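# Strip the pillowcase off the pillow on the table

## Task

Remove the pillowcase from the pillow so that both end up resting on the table with a visible space separating them; slight overhang past the table edge is acceptable, and the emptied case may simply drop onto the table. The result only counts if it holds without the robot supporting anything, so at the end both grippers must have released and pulled away.

## Robot and tools

Robot: two arms, left_arm and right_arm, each ending in a parallel two-finger gripper. The fingers extend along the gripper's own +z axis and close along its y axis. The reported end_effector_position sits between the finger pads, roughly 1 cm short of the tips.

Scene frame (used by every pose): origin at table-top height, midway between the arm bases and some 5 to 10 cm in from the near table edge. +x runs out across the table, +z is up, and left_arm sits on the +y side. The arm names do not correspond to left or right in a camera picture. Printed hand positions can be slightly wrong, worse when an arm reaches far.

Row format (shared by execute_actions and move): one flat list of 16 numbers covering both arms, even if only one moves: left x, y, z, qw, qx, qy, qz, opening, then right x, y, z, qw, qx, qy, qz, opening. x, y, z are an absolute target for that gripper's end_effector_position in metres; qw, qx, qy, qz are an absolute target orientation quaternion, w first. Both are poses in the scene frame, not offsets. Opening runs from -1 (closed) to +1 (fully open, 0.094 m).

execute_actions(actions): actions is a list of up to 15 actions; each action is a list of up to 15 rows, and each row plays for one 1/30 s step. If an action has fewer than 15 rows, its final row is repeated to fill 15 steps. An empty list just returns the current state and images. A target more than 0.6 m from a gripper's current position along any of its own axes makes that action refused for both arms; if the first action fails this check against the latest reported state, or any action is malformed, nothing in the call runs. To hold an orientation steady, repeat the same quaternion in every row rather than copying the slightly drifted one from the result.

move(target, speed, blocking): target is one 16-number row as above (absolute poses). Each gripper travels in a straight line to its pose, both finishing together, over 0.5 to 10 s; longer paths are cut off at 10 s. speed is the path's top speed in m/s, 0.002 to 0.5 (default 0.25); rotation is capped at twice that in rad/s. The opening is applied at the start. Paths ignore obstacles and the other arm, grippers trail and may overshoot speed, particularly with an almost straight arm. Faster contact hits harder, and aiming further beyond a contact point presses harder. With blocking=false the call returns after 0.5 s while motion continues; use wait(0) to check, and call wait or stop before sending new rows or moves. The result adds a move: line giving the ending (done, off_target, moving, held, fault) and any limits: paced means the sent pose was clipped, held means a check blocked steps (afterwards the arm may jump faster than speed). If the ending names one arm, the other finished fine. Distance from each pose is also reported.

wait(seconds): 0 to 10; lets the scene run with each arm keeping its last command; returns early if a running move ends.

stop(): brakes the running move; needs room, more when fast. Fingers continue to their target.

zoom_image(camera, region): camera is cam_high, cam_low, cam_left_wrist or cam_right_wrist (all 504x504); region is [x0, y0, x1, y1] in image pixels from the top-left, at most 504 by 504.

finished_scene(scene): pass the current scene's number to end it irreversibly; the result reports success and may give the next scene's task. Replying with no tool call ends everything.

Control behaviour: each step, the commanded pose is clamped to within 70 mm and 16 degrees of the measured pose, then solved by damped IK, favouring position over orientation. Far targets take several actions; after an action the arm only continues to its last clamped pose, so send the remainder next. Hand target lines show where each controller is now heading. Joint friction can leave a gripper up to about 31 mm off, and very small commands may do nothing. Elbows stop just before full extension. Joint limits (rad): waist -2.618 to 3.054, shoulder 0 to 3.142, elbow 0 to 3.142, wrist pitch -1.571 to 1.571, wrist yaw -1.571 to 1.571, wrist roll -2.094 to 2.094. A pose unreachable line means the clearance check altered or blocked that arm's command.

Gripping: grip_measured is the finger opening on the same -1..+1 scale; the last Joint positions value gives it in metres. Readings may be off by about 1 mm per gripper, constant within a scene. To hold cloth, command roughly 0.03 below grip_measured (less for a lighter hold). Pad force is about 50 to 62 N, weaker on material thinner than ~2 mm, with a brief spike at first contact.

An arm meant to stay still should receive the identical full pose from the last result, plus its intended opening, in every call. Arms blocked by an object keep pushing until commanded otherwise.

Hazards: the bar beneath the bases and the plate behind it may stand up to 3 cm above the table and give no warning on contact. Avoid arm-to-arm collisions, slams, drops and hard shoves. Holding loads heats motors: MOTOR HOT warns at 75 °C, 90 °C halts that arm for 10 s, and 100 °C makes it go limp and fall (OVER-TEMPERATURE FAULT). Any FAULT line stops that arm's motion. The robot keeps holding its last command while you think, and faster, smoother, lower-effort work is preferred.

Each tool is called after "Request:" in YAML: its name, and indented under it one key for each argument.

## Session

Request:
execute_actions:
  actions: []

Scene clock: 0.00 s.
left_arm: end_effector_position=(+0.1201, -0.0707, +0.3386) grip_measured=+1.000 end_effector_quat_wxyz=(+0.338, +0.938, +0.051, -0.052) | right_arm: end_effector_position=(+0.4086, -0.2336, +0.1486) grip_measured=+1.000 end_effector_quat_wxyz=(+0.204, +0.585, +0.783, +0.052)
Joint positions: left_arm=[-1.153  1.743  2.091 -1.312  0.262  1.763  0.094] | right_arm=[ 0.105  1.732  1.466 -0.923  0.194  1.409  0.094]
Joint velocities: left_arm=[-0.002  0.002 -0.002  0.051 -0.022 -0.081  0.   ] | right_arm=[-0.017  0.002  0.007 -0.066 -0.037 -0.081  0.   ]
Motor temperatures (°C, as the motors report them): left_arm=[22 22 22 22 21 21] | right_arm=[21 22 22 22 23 24]
Hand target (left_arm): +0.120, -0.071, +0.339; +0.338, +0.938, +0.051, -0.052
Hand target (right_arm): +0.409, -0.234, +0.149; +0.204, +0.585, +0.783, +0.052

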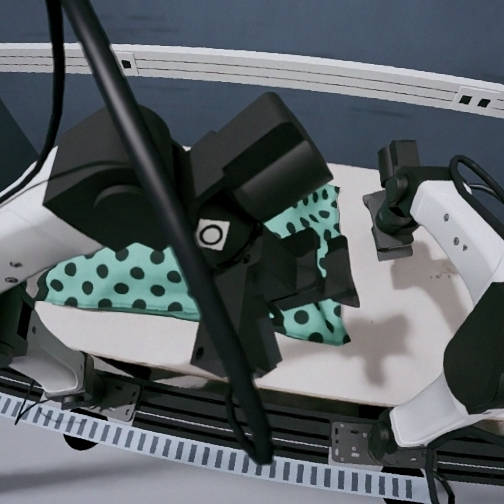

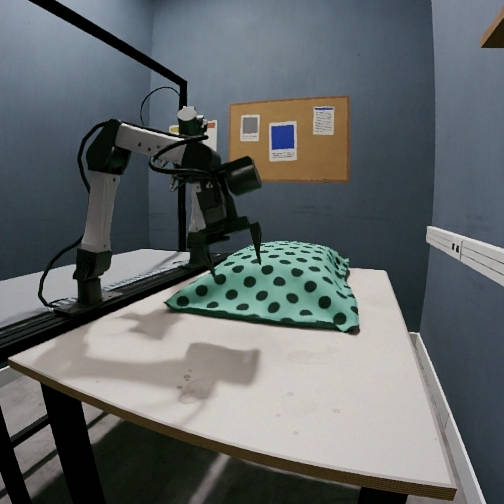

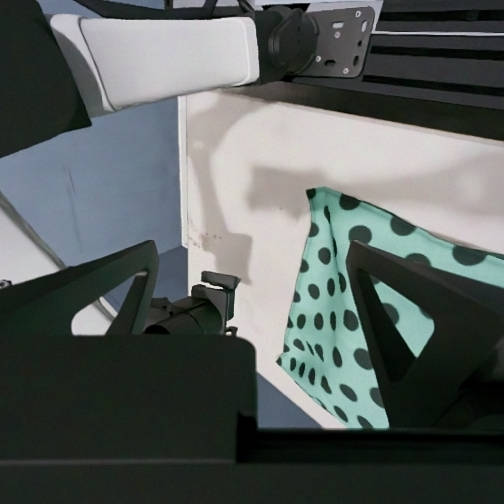

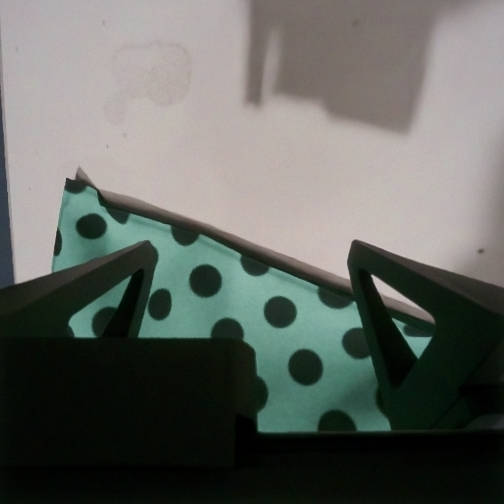

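Request:
move:
  target: [0.12,0.45,0.36,0.2,0.98,0,0,1, 0.2,-0.45,0.3,0.2,0.98,0,0,1]
  speed: 0.3

Scene clock: 4.00 s.
left_arm: end_effector_position=(+0.1225, +0.4421, +0.3703) grip_measured=+1.000 end_effector_quat_wxyz=(+0.513, +0.703, +0.170, +0.463) | right_arm: end_effector_position=(+0.1987, -0.4466, +0.2975) grip_measured=+1.000 end_effector_quat_wxyz=(+0.174, +0.968, +0.168, +0.067)
Joint positions: left_arm=[-1.377  0.072  1.566 -1.557 -0.823  2.074  0.094] | right_arm=[-0.763  1.396  1.743 -1.569  0.087  2.077  0.094]
Joint velocities: left_arm=[-0.007 -0.002  0.007 -0.051  0.007 -0.066  0.   ] | right_arm=[-0.017 -0.007 -0.022 -0.066  0.007 -0.022  0.   ]
Motor temperatures (°C, as the motors report them): left_arm=[22 22 22 23 21 21] | right_arm=[21 23 23 23 23 24]
Hand target (left_arm): +0.123, +0.446, +0.372; +0.518, +0.699, +0.170, +0.464
Hand target (right_arm): +0.199, -0.449, +0.299; +0.170, +0.970, +0.159, +0.070
Off the commanded pose (left_arm): 0.013 m, 75 deg; orientation clipped at the last step of the last action.
Off the commanded pose (right_arm): 0.004 m, 21 deg; orientation clipped at the last step of the last action.
joint sent to its limit (left arm) — the command would take joint 4 (wrist pitch) past its lower limit and joint 6 (wrist roll) past its upper limit, so those joints were sent only as far as their limits.
joint sent to its limit (right arm) — the command would take joint 4 (wrist pitch) past its lower limit and joint 6 (wrist roll) past its upper limit, so those joints were sent only as far as their limits.
move: off_target (left_arm, right_arm); limits=paced

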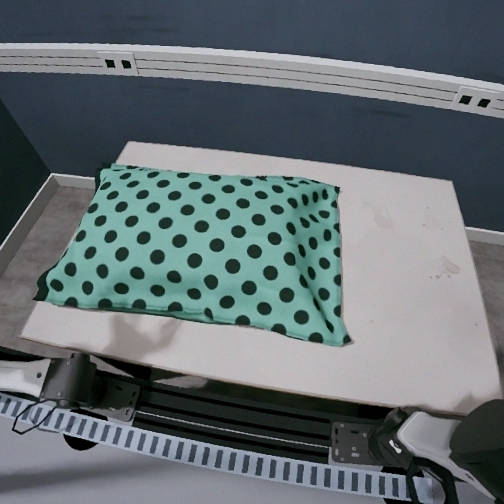

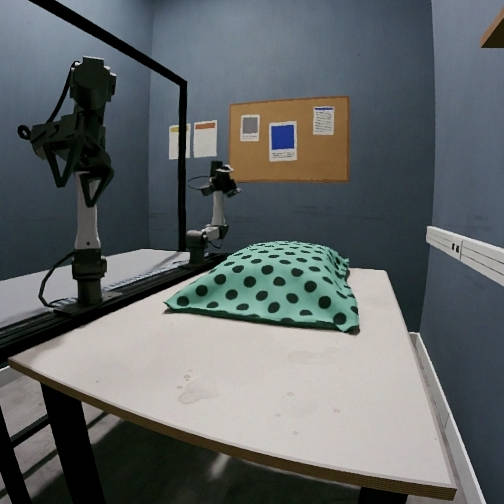

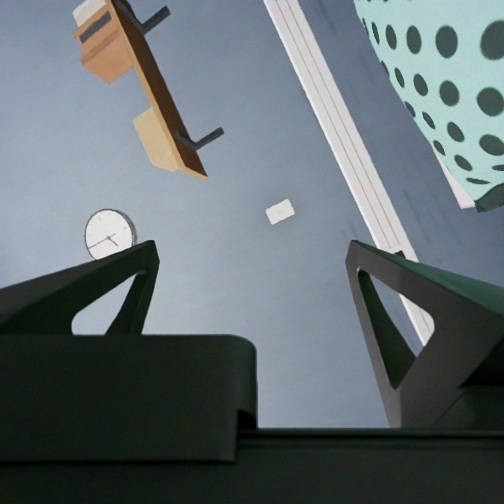

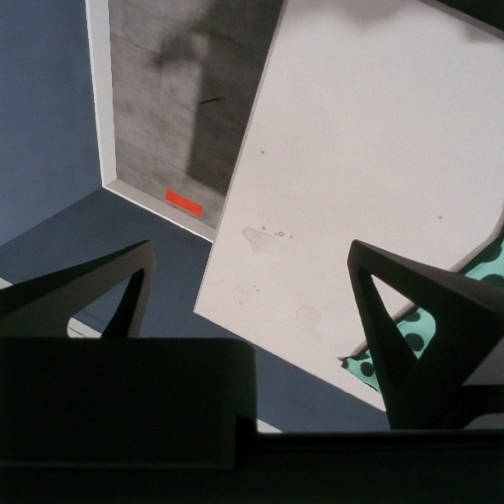

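Request:
zoom_image:
  camera: "cam_high"
  region: [20,150,160,320]

Request:
zoom_image:
  camera: "cam_high"
  region: [260,160,400,360]

Request:
zoom_image:
  camera: "cam_low"
  region: [150,220,380,350]

Region (20, 150, 160, 320) of cam_high's 504x504 image, scaled by 2.965, with more detail than that image has; it fills the left 415 columns of this view, and the rest is white.

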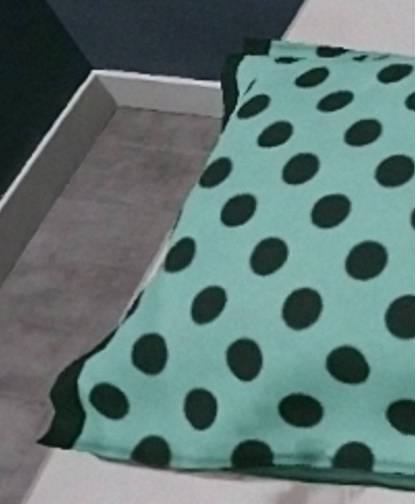

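Region (260, 160, 400, 360) of cam_high's 504x504 image, scaled by 2.520, with more detail than that image has; it fills the left 353 columns of this view, and the rest is white.

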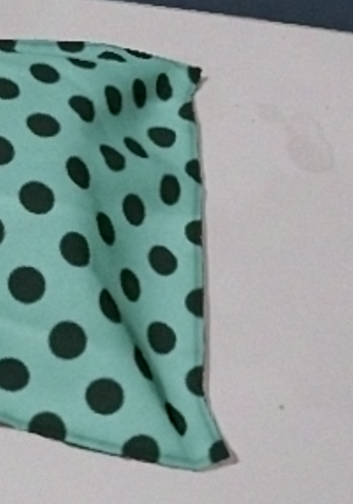

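Region (150, 220, 380, 350) of cam_low's 504x504 image, scaled by 2.191, with more detail than that image has; it fills the top 285 rows of this view, and the rest is white.

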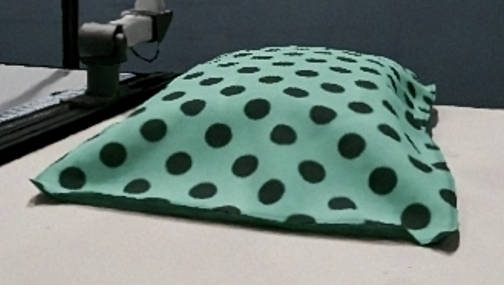

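Request:
move:
  target: [0.33,0.56,0.25,0.271,0.653,0.653,-0.271,1, 0.2,-0.45,0.3,0.1,0.5,0.86,0,1]
  speed: 0.3

Scene clock: 10.83 s.
left_arm: end_effector_position=(+0.3536, +0.5841, +0.3043) grip_measured=+1.000 end_effector_quat_wxyz=(+0.705, +0.398, +0.585, +0.052) | right_arm: end_effector_position=(+0.1993, -0.4456, +0.2974) grip_measured=+1.000 end_effector_quat_wxyz=(+0.179, +0.495, +0.850, -0.022)
Joint positions: left_arm=[-2.045  0.024  2.303 -1.558 -1.564  1.443  0.094] | right_arm=[-0.869  1.396  1.743 -1.57  -0.085  0.259  0.094]
Joint velocities: left_arm=[-0.012 -0.007 -0.002 -0.037 -0.051 -0.037  0.   ] | right_arm=[-0.007  0.007  0.012 -0.051 -0.051  0.007  0.   ]
Motor temperatures (°C, as the motors report them): left_arm=[22 25 22 24 21 21] | right_arm=[21 23 24 23 23 24]
Hand target (left_arm): +0.357, +0.586, +0.299; +0.706, +0.389, +0.591, +0.037
Hand target (right_arm): +0.200, -0.450, +0.300; +0.179, +0.497, +0.849, -0.022
Off the commanded pose (left_arm): 0.064 m, 70 deg; orientation clipped at the last step of the last action.
Off the commanded pose (right_arm): 0.005 m, 9 deg.
joint sent to its limit (left arm) — the command would take joint 2 (shoulder) past its lower limit and joint 5 (wrist yaw) past its lower limit, so those joints were sent only as far as their limits.
joint sent to its limit (right arm) — the command would take joint 4 (wrist pitch) past its lower limit, so that joint was sent only as far as its limit.
move: off_target (left_arm, right_arm); limits=paced

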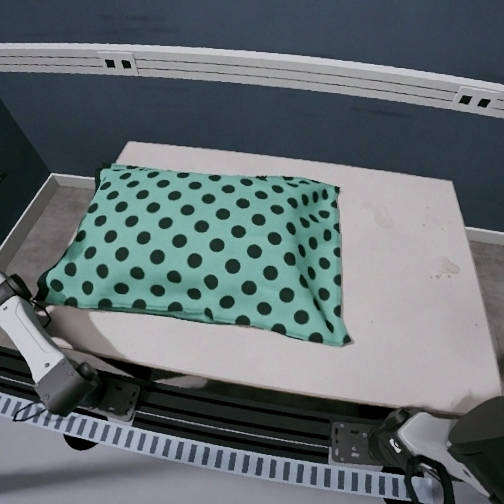

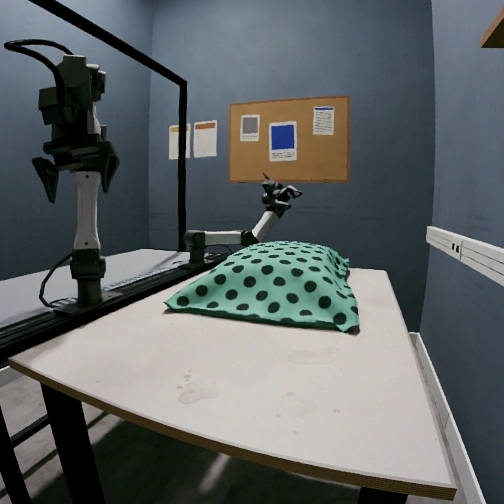

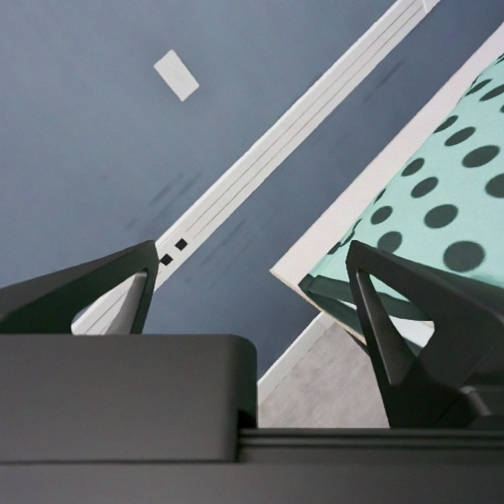

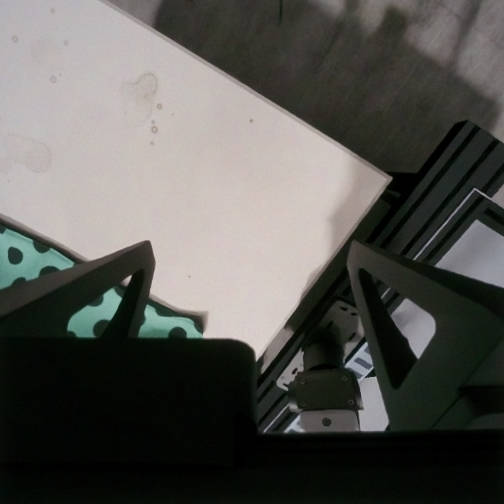

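Request:
move:
  target: [0.2,0.05,0.42,0.2,0.585,0.783,0.05,1, 0.25,-0.5,0.25,0.1,0.5,0.86,0,1]
  speed: 0.3

Request:
move:
  target: [0.4,0.3,0.33,0.2,0.585,0.783,0.05,1, 0.25,-0.5,0.25,0.1,0.5,0.86,0,1]
  speed: 0.3

Scene clock: 15.97 s.
left_arm: end_effector_position=(+0.1352, +0.2013, +0.3639) grip_measured=+1.000 end_effector_quat_wxyz=(+0.654, +0.504, +0.506, -0.252) | right_arm: end_effector_position=(+0.2476, -0.4991, +0.2490) grip_measured=+1.000 end_effector_quat_wxyz=(+0.099, +0.504, +0.858, +0.001)
Joint positions: left_arm=[-2.619  0.26   1.114 -1.5   -1.498 -0.185  0.094] | right_arm=[-0.869  1.74   1.912 -1.565 -0.085  0.258  0.094]
Joint velocities: left_arm=[-0.002 -0.002 -0.012  0.022  0.007 -0.022  0.   ] | right_arm=[-0.002 -0.012 -0.007 -0.007  0.022 -0.037  0.   ]
Motor temperatures (°C, as the motors report them): left_arm=[22 26 23 24 21 21] | right_arm=[21 23 25 23 23 24]
Hand target (left_arm): +0.135, +0.201, +0.364; +0.654, +0.503, +0.506, -0.252
Hand target (right_arm): +0.250, -0.500, +0.251; +0.100, +0.500, +0.860, +0.001
Off the commanded pose (left_arm): 0.174 m, 72 deg; position and orientation clipped at the last step of the last action.
Off the commanded pose (right_arm): 0.003 m, 1 deg.
move: held (left_arm); limits=paced,held; held on 4 of 143 steps (left_arm), including the last (left_arm)
pose unreachable (left arm): on one or more control steps of this call, first in action 0 (counted from 0), this arm could not follow its commanded pose, so it was not sent that pose on those steps. On the call's last step it was still not sent that pose. It may still have moved: this result reports where it is.
cause: the commanded pose would bring two parts of the arm too close to each other (its wrist (the part past joint 4) and its wrist camera, with joints 5 (wrist yaw) and 6 (wrist roll) between them).

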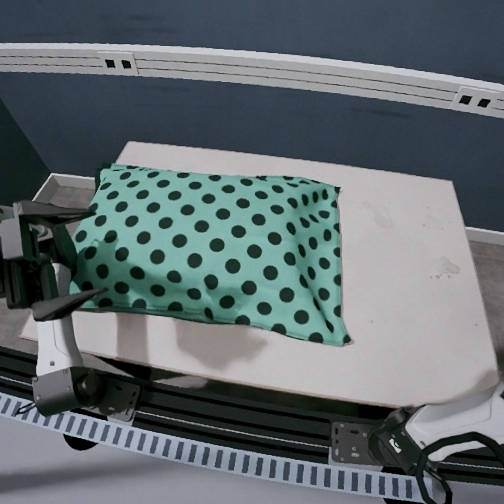

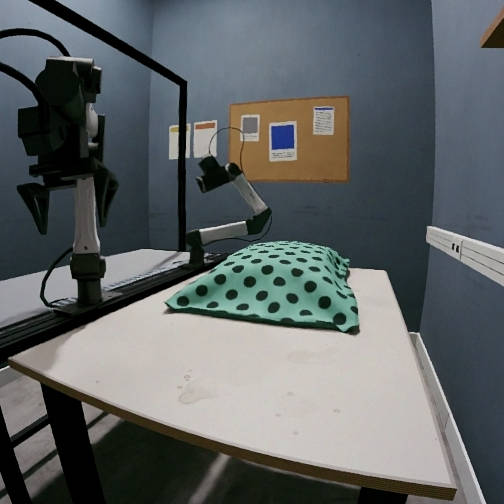

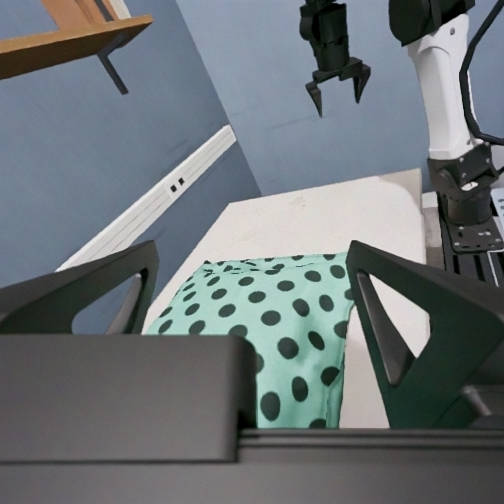

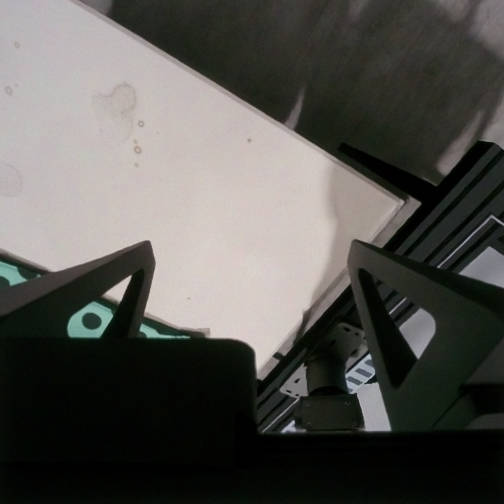

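Scene clock: 20.10 s.
left_arm: end_effector_position=(+0.3822, +0.3291, +0.3494) grip_measured=+1.000 end_effector_quat_wxyz=(+0.681, +0.491, +0.496, -0.223) | right_arm: end_effector_position=(+0.2476, -0.4991, +0.2490) grip_measured=+1.000 end_effector_quat_wxyz=(+0.099, +0.504, +0.858, +0.001)
Joint positions: left_arm=[-2.619  0.026  2.009 -1.558 -1.564  0.936  0.094] | right_arm=[-0.869  1.74   1.912 -1.565 -0.085  0.258  0.094]
Joint velocities: left_arm=[ 0.007  0.002 -0.002 -0.007  0.022  0.051  0.   ] | right_arm=[-0.007 -0.022 -0.007 -0.007 -0.095  0.007  0.   ]
Motor temperatures (°C, as the motors report them): left_arm=[22 27 23 24 21 21] | right_arm=[21 24 26 23 23 24]
Hand target (left_arm): +0.387, +0.330, +0.344; +0.679, +0.489, +0.498, -0.227
Hand target (right_arm): +0.250, -0.500, +0.250; +0.100, +0.500, +0.860, -0.000
Off the commanded pose (left_arm): 0.039 m, 73 deg; orientation clipped at the last step of the last action.
Off the commanded pose (right_arm): 0.003 m, 1 deg.
joint sent to its limit (left arm) — the command would take joint 2 (shoulder) past its lower limit, joint 4 (wrist pitch) past its lower limit and joint 5 (wrist yaw) past its lower limit, so those joints were sent only as far as their limits.
move: off_target (left_arm); limits=paced,held; held on 2 of 124 steps (left_arm)
pose unreachable (left arm): on one or more control steps of this call, first in action 0 (counted from 0), this arm could not follow its commanded pose, so it was not sent that pose on those steps. It may still have moved: this result reports where it is.
cause: the commanded pose would bring two parts of the arm too close to each other (its wrist (the part past joint 4) and its wrist camera, with joints 5 (wrist yaw) and 6 (wrist roll) between them).

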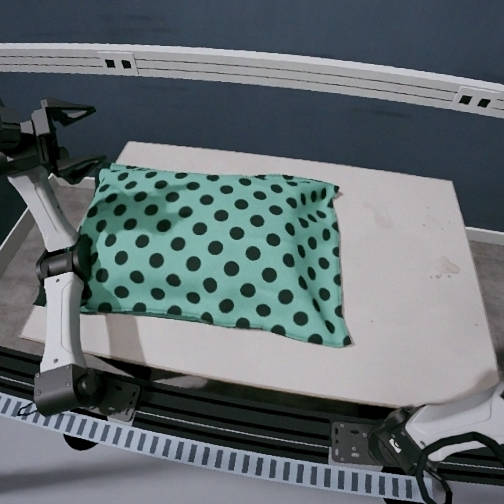

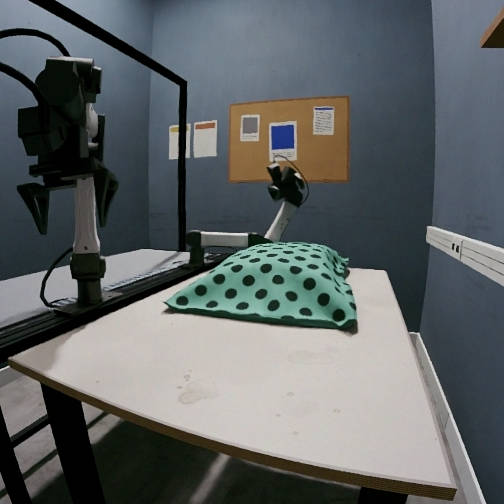

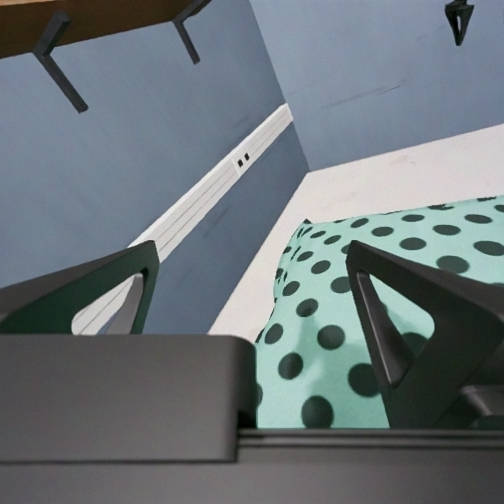

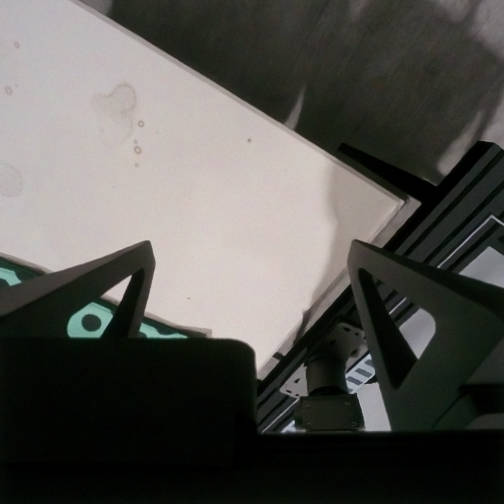

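Request:
move:
  target: [0.211,0.26,0.488,0.664,0.560,0.223,-0.442,1, 0.25,-0.5,0.25,0.1,0.5,0.86,0,1]

Request:
move:
  target: [0.061,0.229,0.528,0.598,0.619,0.042,-0.507,1, 0.25,-0.5,0.25,0.1,0.5,0.86,0,1]

Request:
move:
  target: [-0.082,0.211,0.52,0.362,0.671,0.008,-0.648,1, 0.25,-0.5,0.25,0.1,0.5,0.86,0,1]

Scene clock: 26.40 s.
left_arm: end_effector_position=(+0.2180, +0.2685, +0.4805) grip_measured=+1.000 end_effector_quat_wxyz=(+0.674, +0.544, +0.329, -0.377) | right_arm: end_effector_position=(+0.2476, -0.4991, +0.2490) grip_measured=+1.000 end_effector_quat_wxyz=(+0.099, +0.504, +0.858, +0.001)
Joint positions: left_arm=[-2.619  0.25   1.811 -1.223 -1.095  0.852  0.094] | right_arm=[-0.869  1.74   1.912 -1.565 -0.085  0.258  0.094]
Joint velocities: left_arm=[ 0.007  0.002 -0.017  0.081  0.081 -0.022  0.   ] | right_arm=[-0.022  0.017 -0.012 -0.037 -0.066 -0.051  0.   ]
Motor temperatures (°C, as the motors report them): left_arm=[22 30 23 24 21 21] | right_arm=[21 25 27 23 23 24]
Hand target (left_arm): +0.206, +0.263, +0.483; +0.674, +0.554, +0.317, -0.371
Hand target (right_arm): +0.250, -0.500, +0.250; +0.100, +0.500, +0.860, -0.000
Off the commanded pose (left_arm): 0.013 m, 14 deg.
Off the commanded pose (right_arm): 0.003 m, 1 deg.
joint sent to its limit (left arm) — the command would take joint 1 (waist) past its lower limit, so that joint was sent only as far as its limit.
move: off_target (left_arm)

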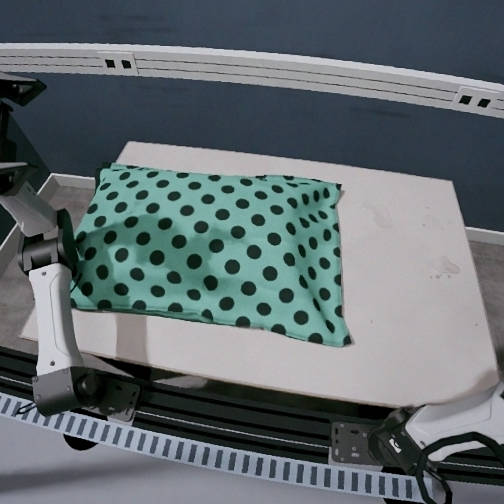

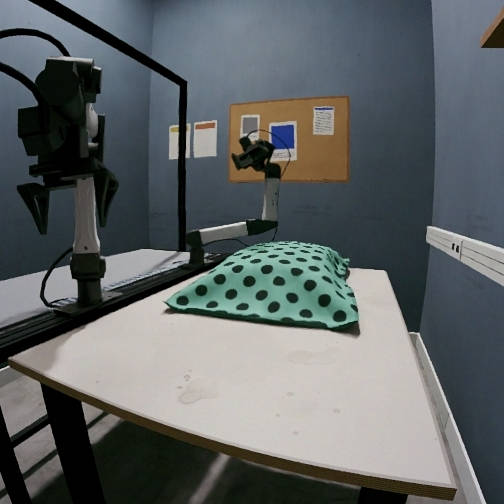

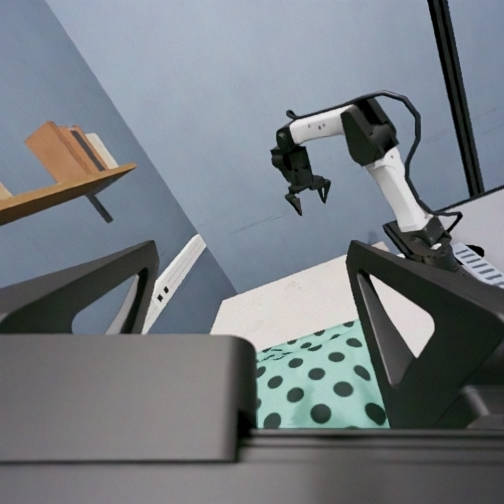

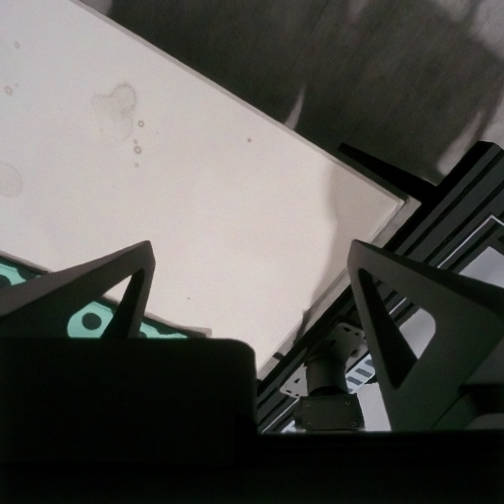

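Scene clock: 28.30 s.
left_arm: end_effector_position=(+0.0721, +0.2363, +0.5239) grip_measured=+1.000 end_effector_quat_wxyz=(+0.639, +0.611, +0.161, -0.439) | right_arm: end_effector_position=(+0.2476, -0.4991, +0.2490) grip_measured=+1.000 end_effector_quat_wxyz=(+0.099, +0.504, +0.858, +0.001)
Joint positions: left_arm=[-2.619  0.415  1.662 -1.041 -0.732  0.865  0.094] | right_arm=[-0.869  1.74   1.912 -1.565 -0.085  0.258  0.094]
Joint velocities: left_arm=[-0.007  0.012  0.007  0.051 -0.007  0.081  0.   ] | right_arm=[ 0.007 -0.007 -0.012  0.051 -0.037 -0.066  0.   ]
Motor temperatures (°C, as the motors report them): left_arm=[22 30 23 25 21 21] | right_arm=[21 25 27 23 23 24]
Hand target (left_arm): +0.060, +0.231, +0.523; +0.636, +0.620, +0.149, -0.434
Hand target (right_arm): +0.250, -0.500, +0.250; +0.100, +0.500, +0.860, -0.000
Off the commanded pose (left_arm): 0.014 m, 16 deg; orientation clipped at the last step of the last action.
Off the commanded pose (right_arm): 0.003 m, 1 deg.
joint sent to its limit (left arm) — the command would take joint 1 (waist) past its lower limit, so that joint was sent only as far as its limit.
move: off_target (left_arm); limits=paced

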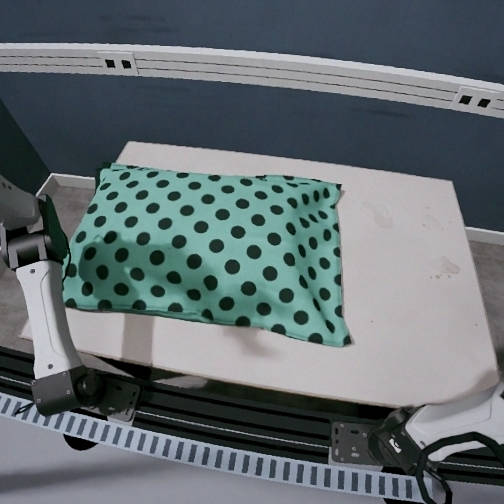

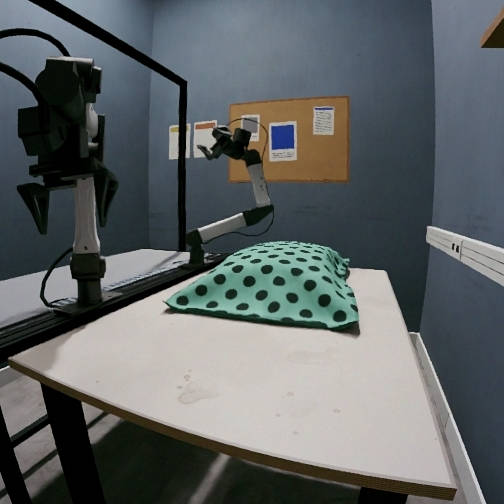

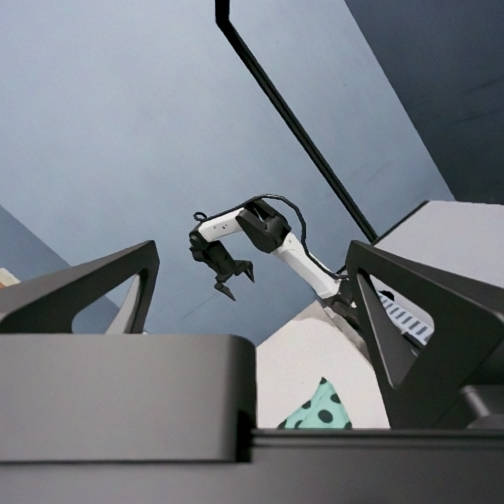

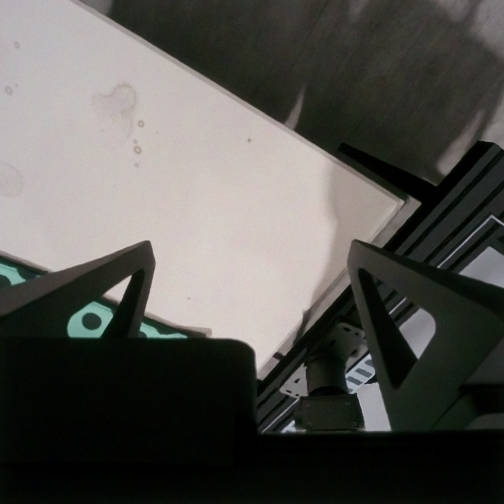

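Scene clock: 30.60 s.
left_arm: end_effector_position=(-0.0698, +0.2177, +0.5229) grip_measured=+1.000 end_effector_quat_wxyz=(+0.461, +0.653, +0.137, -0.586) | right_arm: end_effector_position=(+0.2476, -0.4991, +0.2490) grip_measured=+1.000 end_effector_quat_wxyz=(+0.099, +0.504, +0.858, +0.001)
Joint positions: left_arm=[-2.619  0.586  1.514 -0.863 -0.392  0.481  0.094] | right_arm=[-0.869  1.74   1.912 -1.565 -0.085  0.258  0.094]
Joint velocities: left_arm=[-0.007 -0.012 -0.007  0.066 -0.022 -0.037  0.   ] | right_arm=[ 0.002 -0.012  0.012  0.007 -0.051  0.022  0.   ]
Motor temperatures (°C, as the motors report them): left_arm=[22 30 23 26 21 21] | right_arm=[21 26 27 23 23 24]
Hand target (left_arm): -0.082, +0.213, +0.516; +0.452, +0.662, +0.134, -0.582
Hand target (right_arm): +0.250, -0.500, +0.250; +0.100, +0.500, +0.860, -0.000
Off the commanded pose (left_arm): 0.014 m, 20 deg; orientation clipped at the last step of the last action.
Off the commanded pose (right_arm): 0.003 m, 1 deg.
joint sent to its limit (left arm) — the command would take joint 1 (waist) past its lower limit, so that joint was sent only as far as its limit.
move: off_target (left_arm); limits=paced

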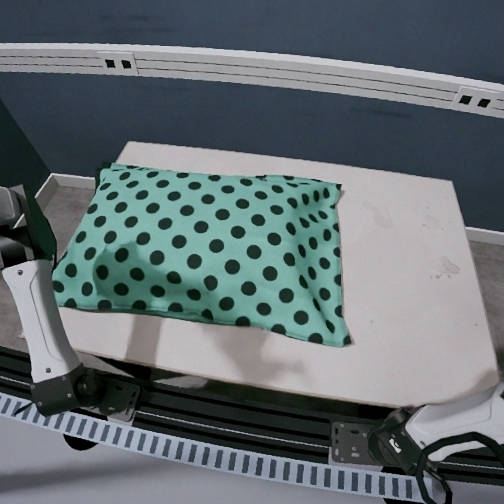

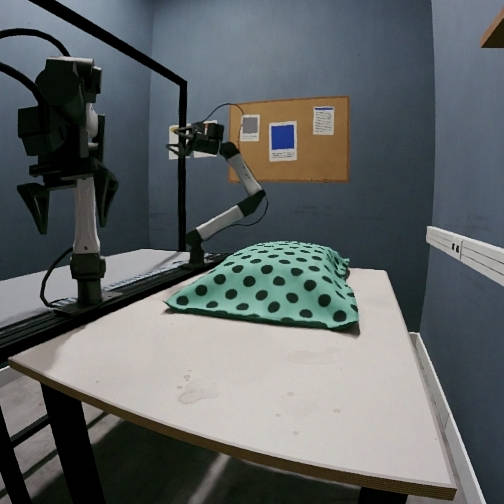

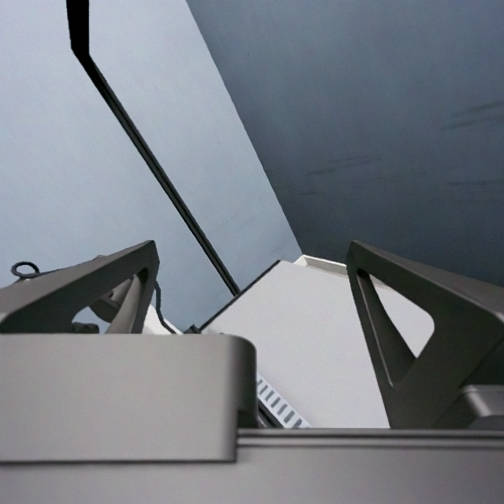

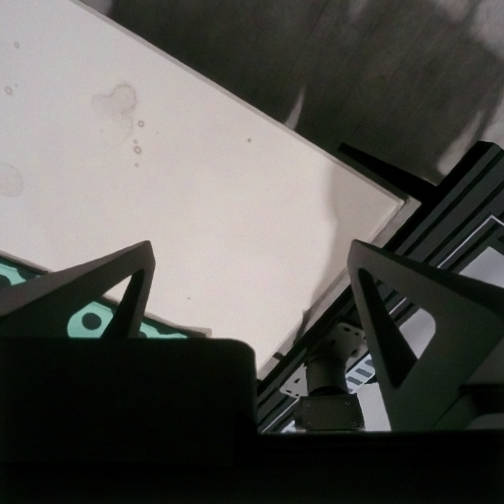

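Request:
move:
  target: [-0.007,0.13,0.47,0.490,0.643,0.370,-0.457,1, 0.25,-0.5,0.25,0.1,0.5,0.86,0,1]

Request:
move:
  target: [0.168,0.084,0.37,0.420,0.385,0.796,-0.203,1, 0.25,-0.5,0.25,0.1,0.5,0.86,0,1]

Scene clock: 34.03 s.
left_arm: end_effector_position=(+0.0034, +0.1299, +0.4671) grip_measured=+1.000 end_effector_quat_wxyz=(+0.486, +0.633, +0.380, -0.467) | right_arm: end_effector_position=(+0.2476, -0.4991, +0.2490) grip_measured=+1.000 end_effector_quat_wxyz=(+0.099, +0.504, +0.858, +0.001)
Joint positions: left_arm=[-0.925  0.718  1.398 -0.882  0.815  0.434  0.094] | right_arm=[-0.869  1.74   1.912 -1.565 -0.085  0.258  0.094]
Joint velocities: left_arm=[-0.012 -0.002 -0.002  0.11   0.007  0.022  0.   ] | right_arm=[ 0.012  0.007 -0.002  0.007 -0.007 -0.095  0.   ]
Motor temperatures (°C, as the motors report them): left_arm=[22 30 23 26 21 21] | right_arm=[21 26 28 23 23 24]
Hand target (left_arm): +0.006, +0.127, +0.469; +0.484, +0.635, +0.379, -0.467
Hand target (right_arm): +0.250, -0.500, +0.250; +0.100, +0.500, +0.860, -0.000
Off the commanded pose (left_arm): 0.011 m, 2 deg.
Off the commanded pose (right_arm): 0.003 m, 1 deg.
move: off_target (left_arm); limits=paced

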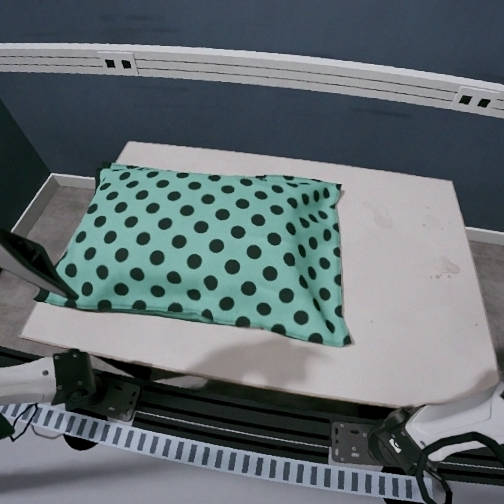

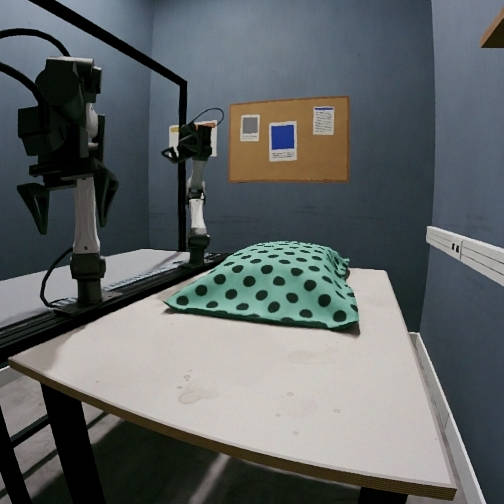

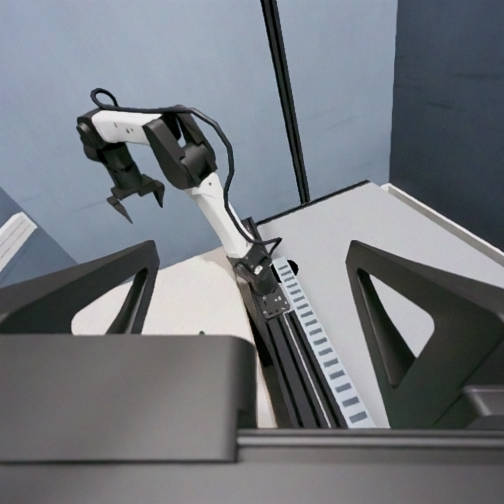

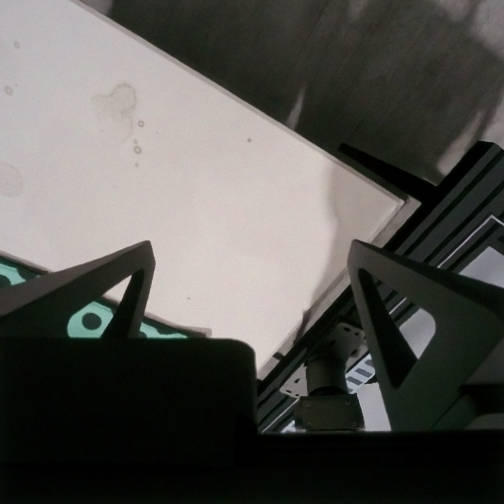

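Scene clock: 36.83 s.
left_arm: end_effector_position=(+0.1632, +0.0862, +0.3617) grip_measured=+1.000 end_effector_quat_wxyz=(+0.422, +0.386, +0.795, -0.203) | right_arm: end_effector_position=(+0.2476, -0.4991, +0.2490) grip_measured=+1.000 end_effector_quat_wxyz=(+0.099, +0.504, +0.858, +0.001)
Joint positions: left_arm=[-1.111  1.035  1.424 -1.017 -0.235 -0.102  0.094] | right_arm=[-0.869  1.74   1.912 -1.565 -0.085  0.258  0.094]
Joint velocities: left_arm=[-0.007  0.002 -0.002 -0.095  0.022 -0.022  0.   ] | right_arm=[-0.027 -0.007  0.002 -0.11   0.007 -0.007  0.   ]
Motor temperatures (°C, as the motors report them): left_arm=[22 29 23 27 21 21] | right_arm=[21 27 28 23 23 24]
Hand target (left_arm): +0.165, +0.084, +0.367; +0.425, +0.380, +0.795, -0.204
Hand target (right_arm): +0.250, -0.500, +0.250; +0.100, +0.500, +0.860, -0.000
Off the commanded pose (left_arm): 0.010 m, 0 deg.
Off the commanded pose (right_arm): 0.003 m, 1 deg.
move: done

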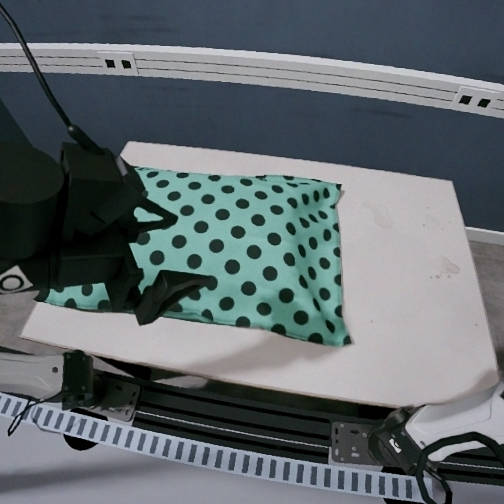

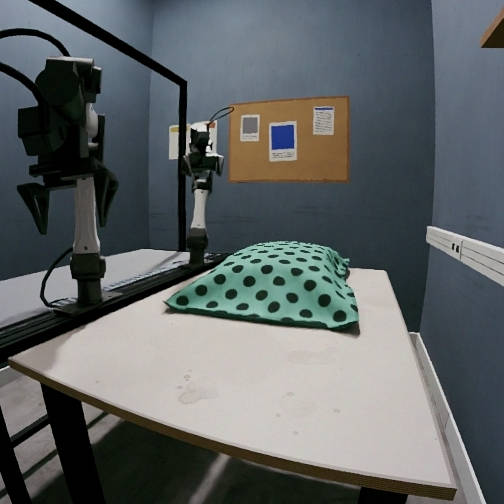

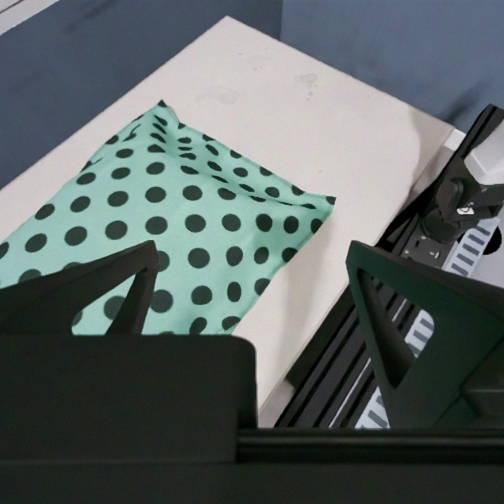

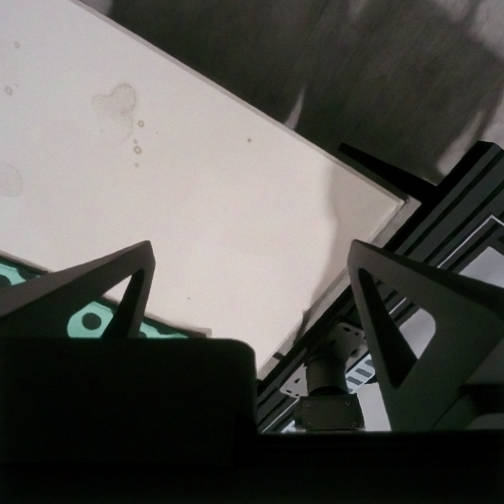

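Request:
move:
  target: [0.295,0.36,0.30,0.232,-0.097,0.967,0.023,1, 0.28,-0.40,0.2,0.1,0.5,0.86,0,1]

Request:
move:
  target: [0.32,0.50,0.20,0.193,-0.081,0.895,-0.393,1, 0.28,-0.40,0.2,0.1,0.5,0.86,0,1]
  speed: 0.2

Scene clock: 41.17 s.
left_arm: end_effector_position=(+0.2994, +0.3615, +0.2937) grip_measured=+1.000 end_effector_quat_wxyz=(+0.227, -0.096, +0.969, +0.010) | right_arm: end_effector_position=(+0.2808, -0.4014, +0.1988) grip_measured=+1.000 end_effector_quat_wxyz=(+0.091, +0.499, +0.862, +0.006)
Joint positions: left_arm=[ 0.123  1.362  1.708 -1.424 -0.063 -0.094  0.094] | right_arm=[-0.534  1.561  1.524 -1.351 -0.033  0.575  0.094]
Joint velocities: left_arm=[-0.017 -0.002  0.007  0.095  0.066  0.007  0.   ] | right_arm=[ 0.012  0.002 -0.002  0.037  0.051 -0.037  0.   ]
Motor temperatures (°C, as the motors report them): left_arm=[22 29 24 27 21 21] | right_arm=[21 27 28 23 23 24]
Hand target (left_arm): +0.299, +0.364, +0.300; +0.233, -0.104, +0.967, +0.013
Hand target (right_arm): +0.280, -0.401, +0.200; +0.099, +0.500, +0.860, +0.001
Off the commanded pose (left_arm): 0.008 m, 2 deg.
Off the commanded pose (right_arm): 0.002 m, 1 deg.
move: done

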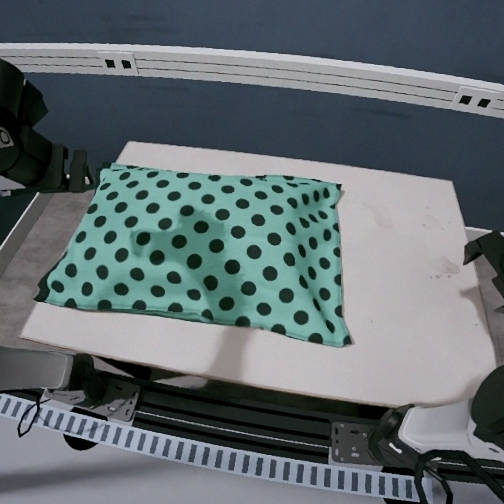

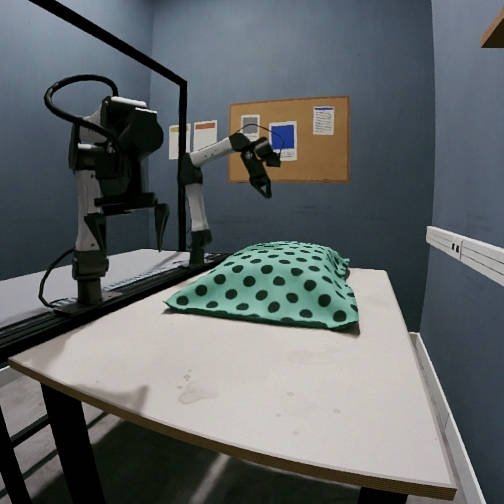

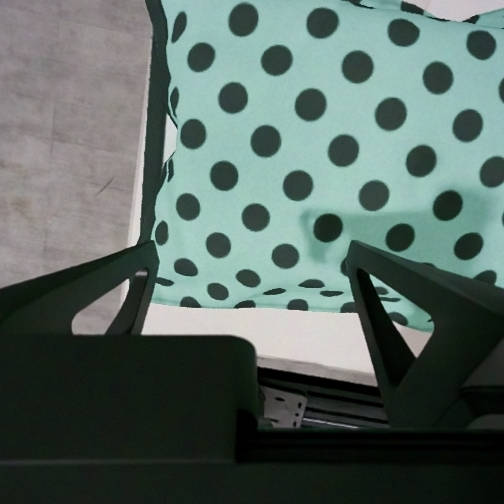

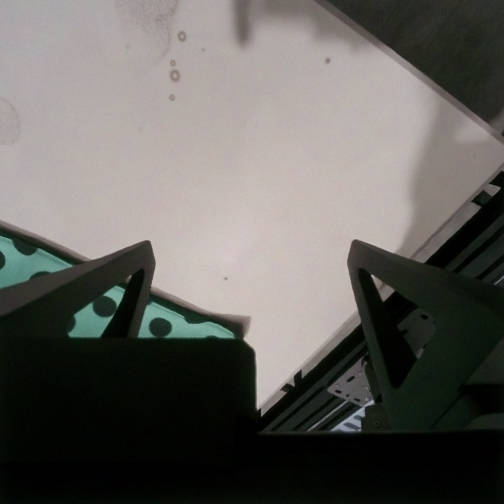

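Scene clock: 43.80 s.
left_arm: end_effector_position=(+0.3165, +0.4995, +0.1921) grip_measured=+1.000 end_effector_quat_wxyz=(+0.238, -0.122, +0.898, -0.349) | right_arm: end_effector_position=(+0.2809, -0.4023, +0.1989) grip_measured=+1.000 end_effector_quat_wxyz=(+0.092, +0.502, +0.860, +0.004)
Joint positions: left_arm=[ 0.933  1.899  1.743 -1.546  0.856  0.702  0.094] | right_arm=[-0.534  1.561  1.524 -1.349 -0.029  0.58   0.094]
Joint velocities: left_arm=[ 0.007  0.002  0.002 -0.007 -0.007 -0.007  0.   ] | right_arm=[ 0.002 -0.017  0.002  0.022  0.007  0.022  0.   ]
Motor temperatures (°C, as the motors report them): left_arm=[22 29 25 27 21 21] | right_arm=[21 27 28 23 23 24]
Hand target (left_arm): +0.318, +0.501, +0.199; +0.248, -0.118, +0.896, -0.348
Hand target (right_arm): +0.280, -0.400, +0.200; +0.100, +0.500, +0.860, +0.000
Off the commanded pose (left_arm): 0.009 m, 9 deg.
Off the commanded pose (right_arm): 0.003 m, 1 deg.
joint sent to its limit (left arm) — the command would take joint 4 (wrist pitch) past its lower limit, so that joint was sent only as far as its limit.
move: off_target (left_arm)

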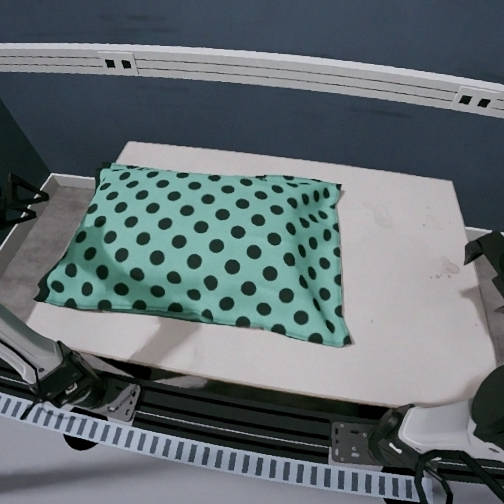

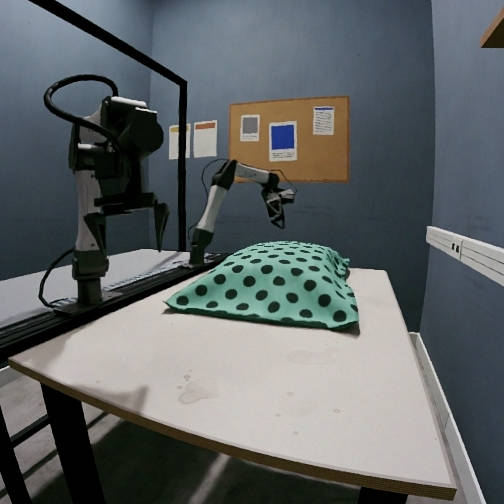

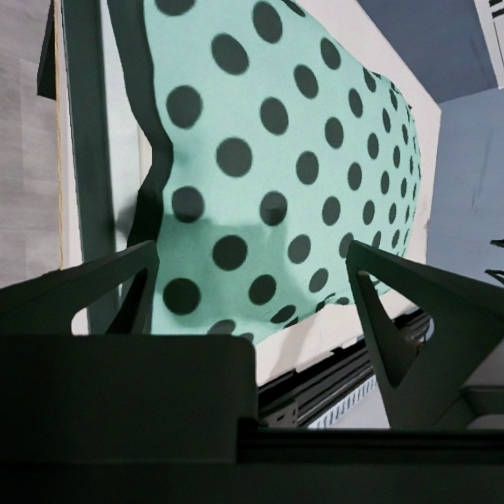

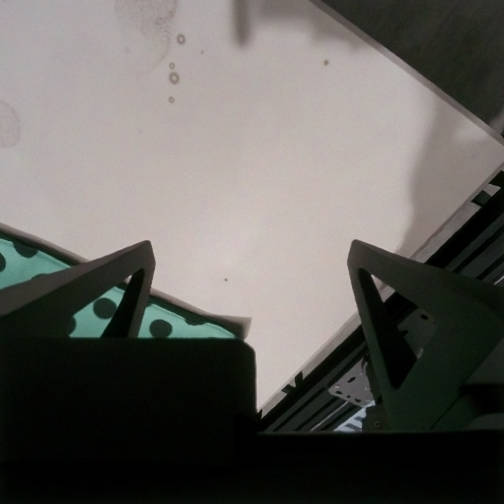

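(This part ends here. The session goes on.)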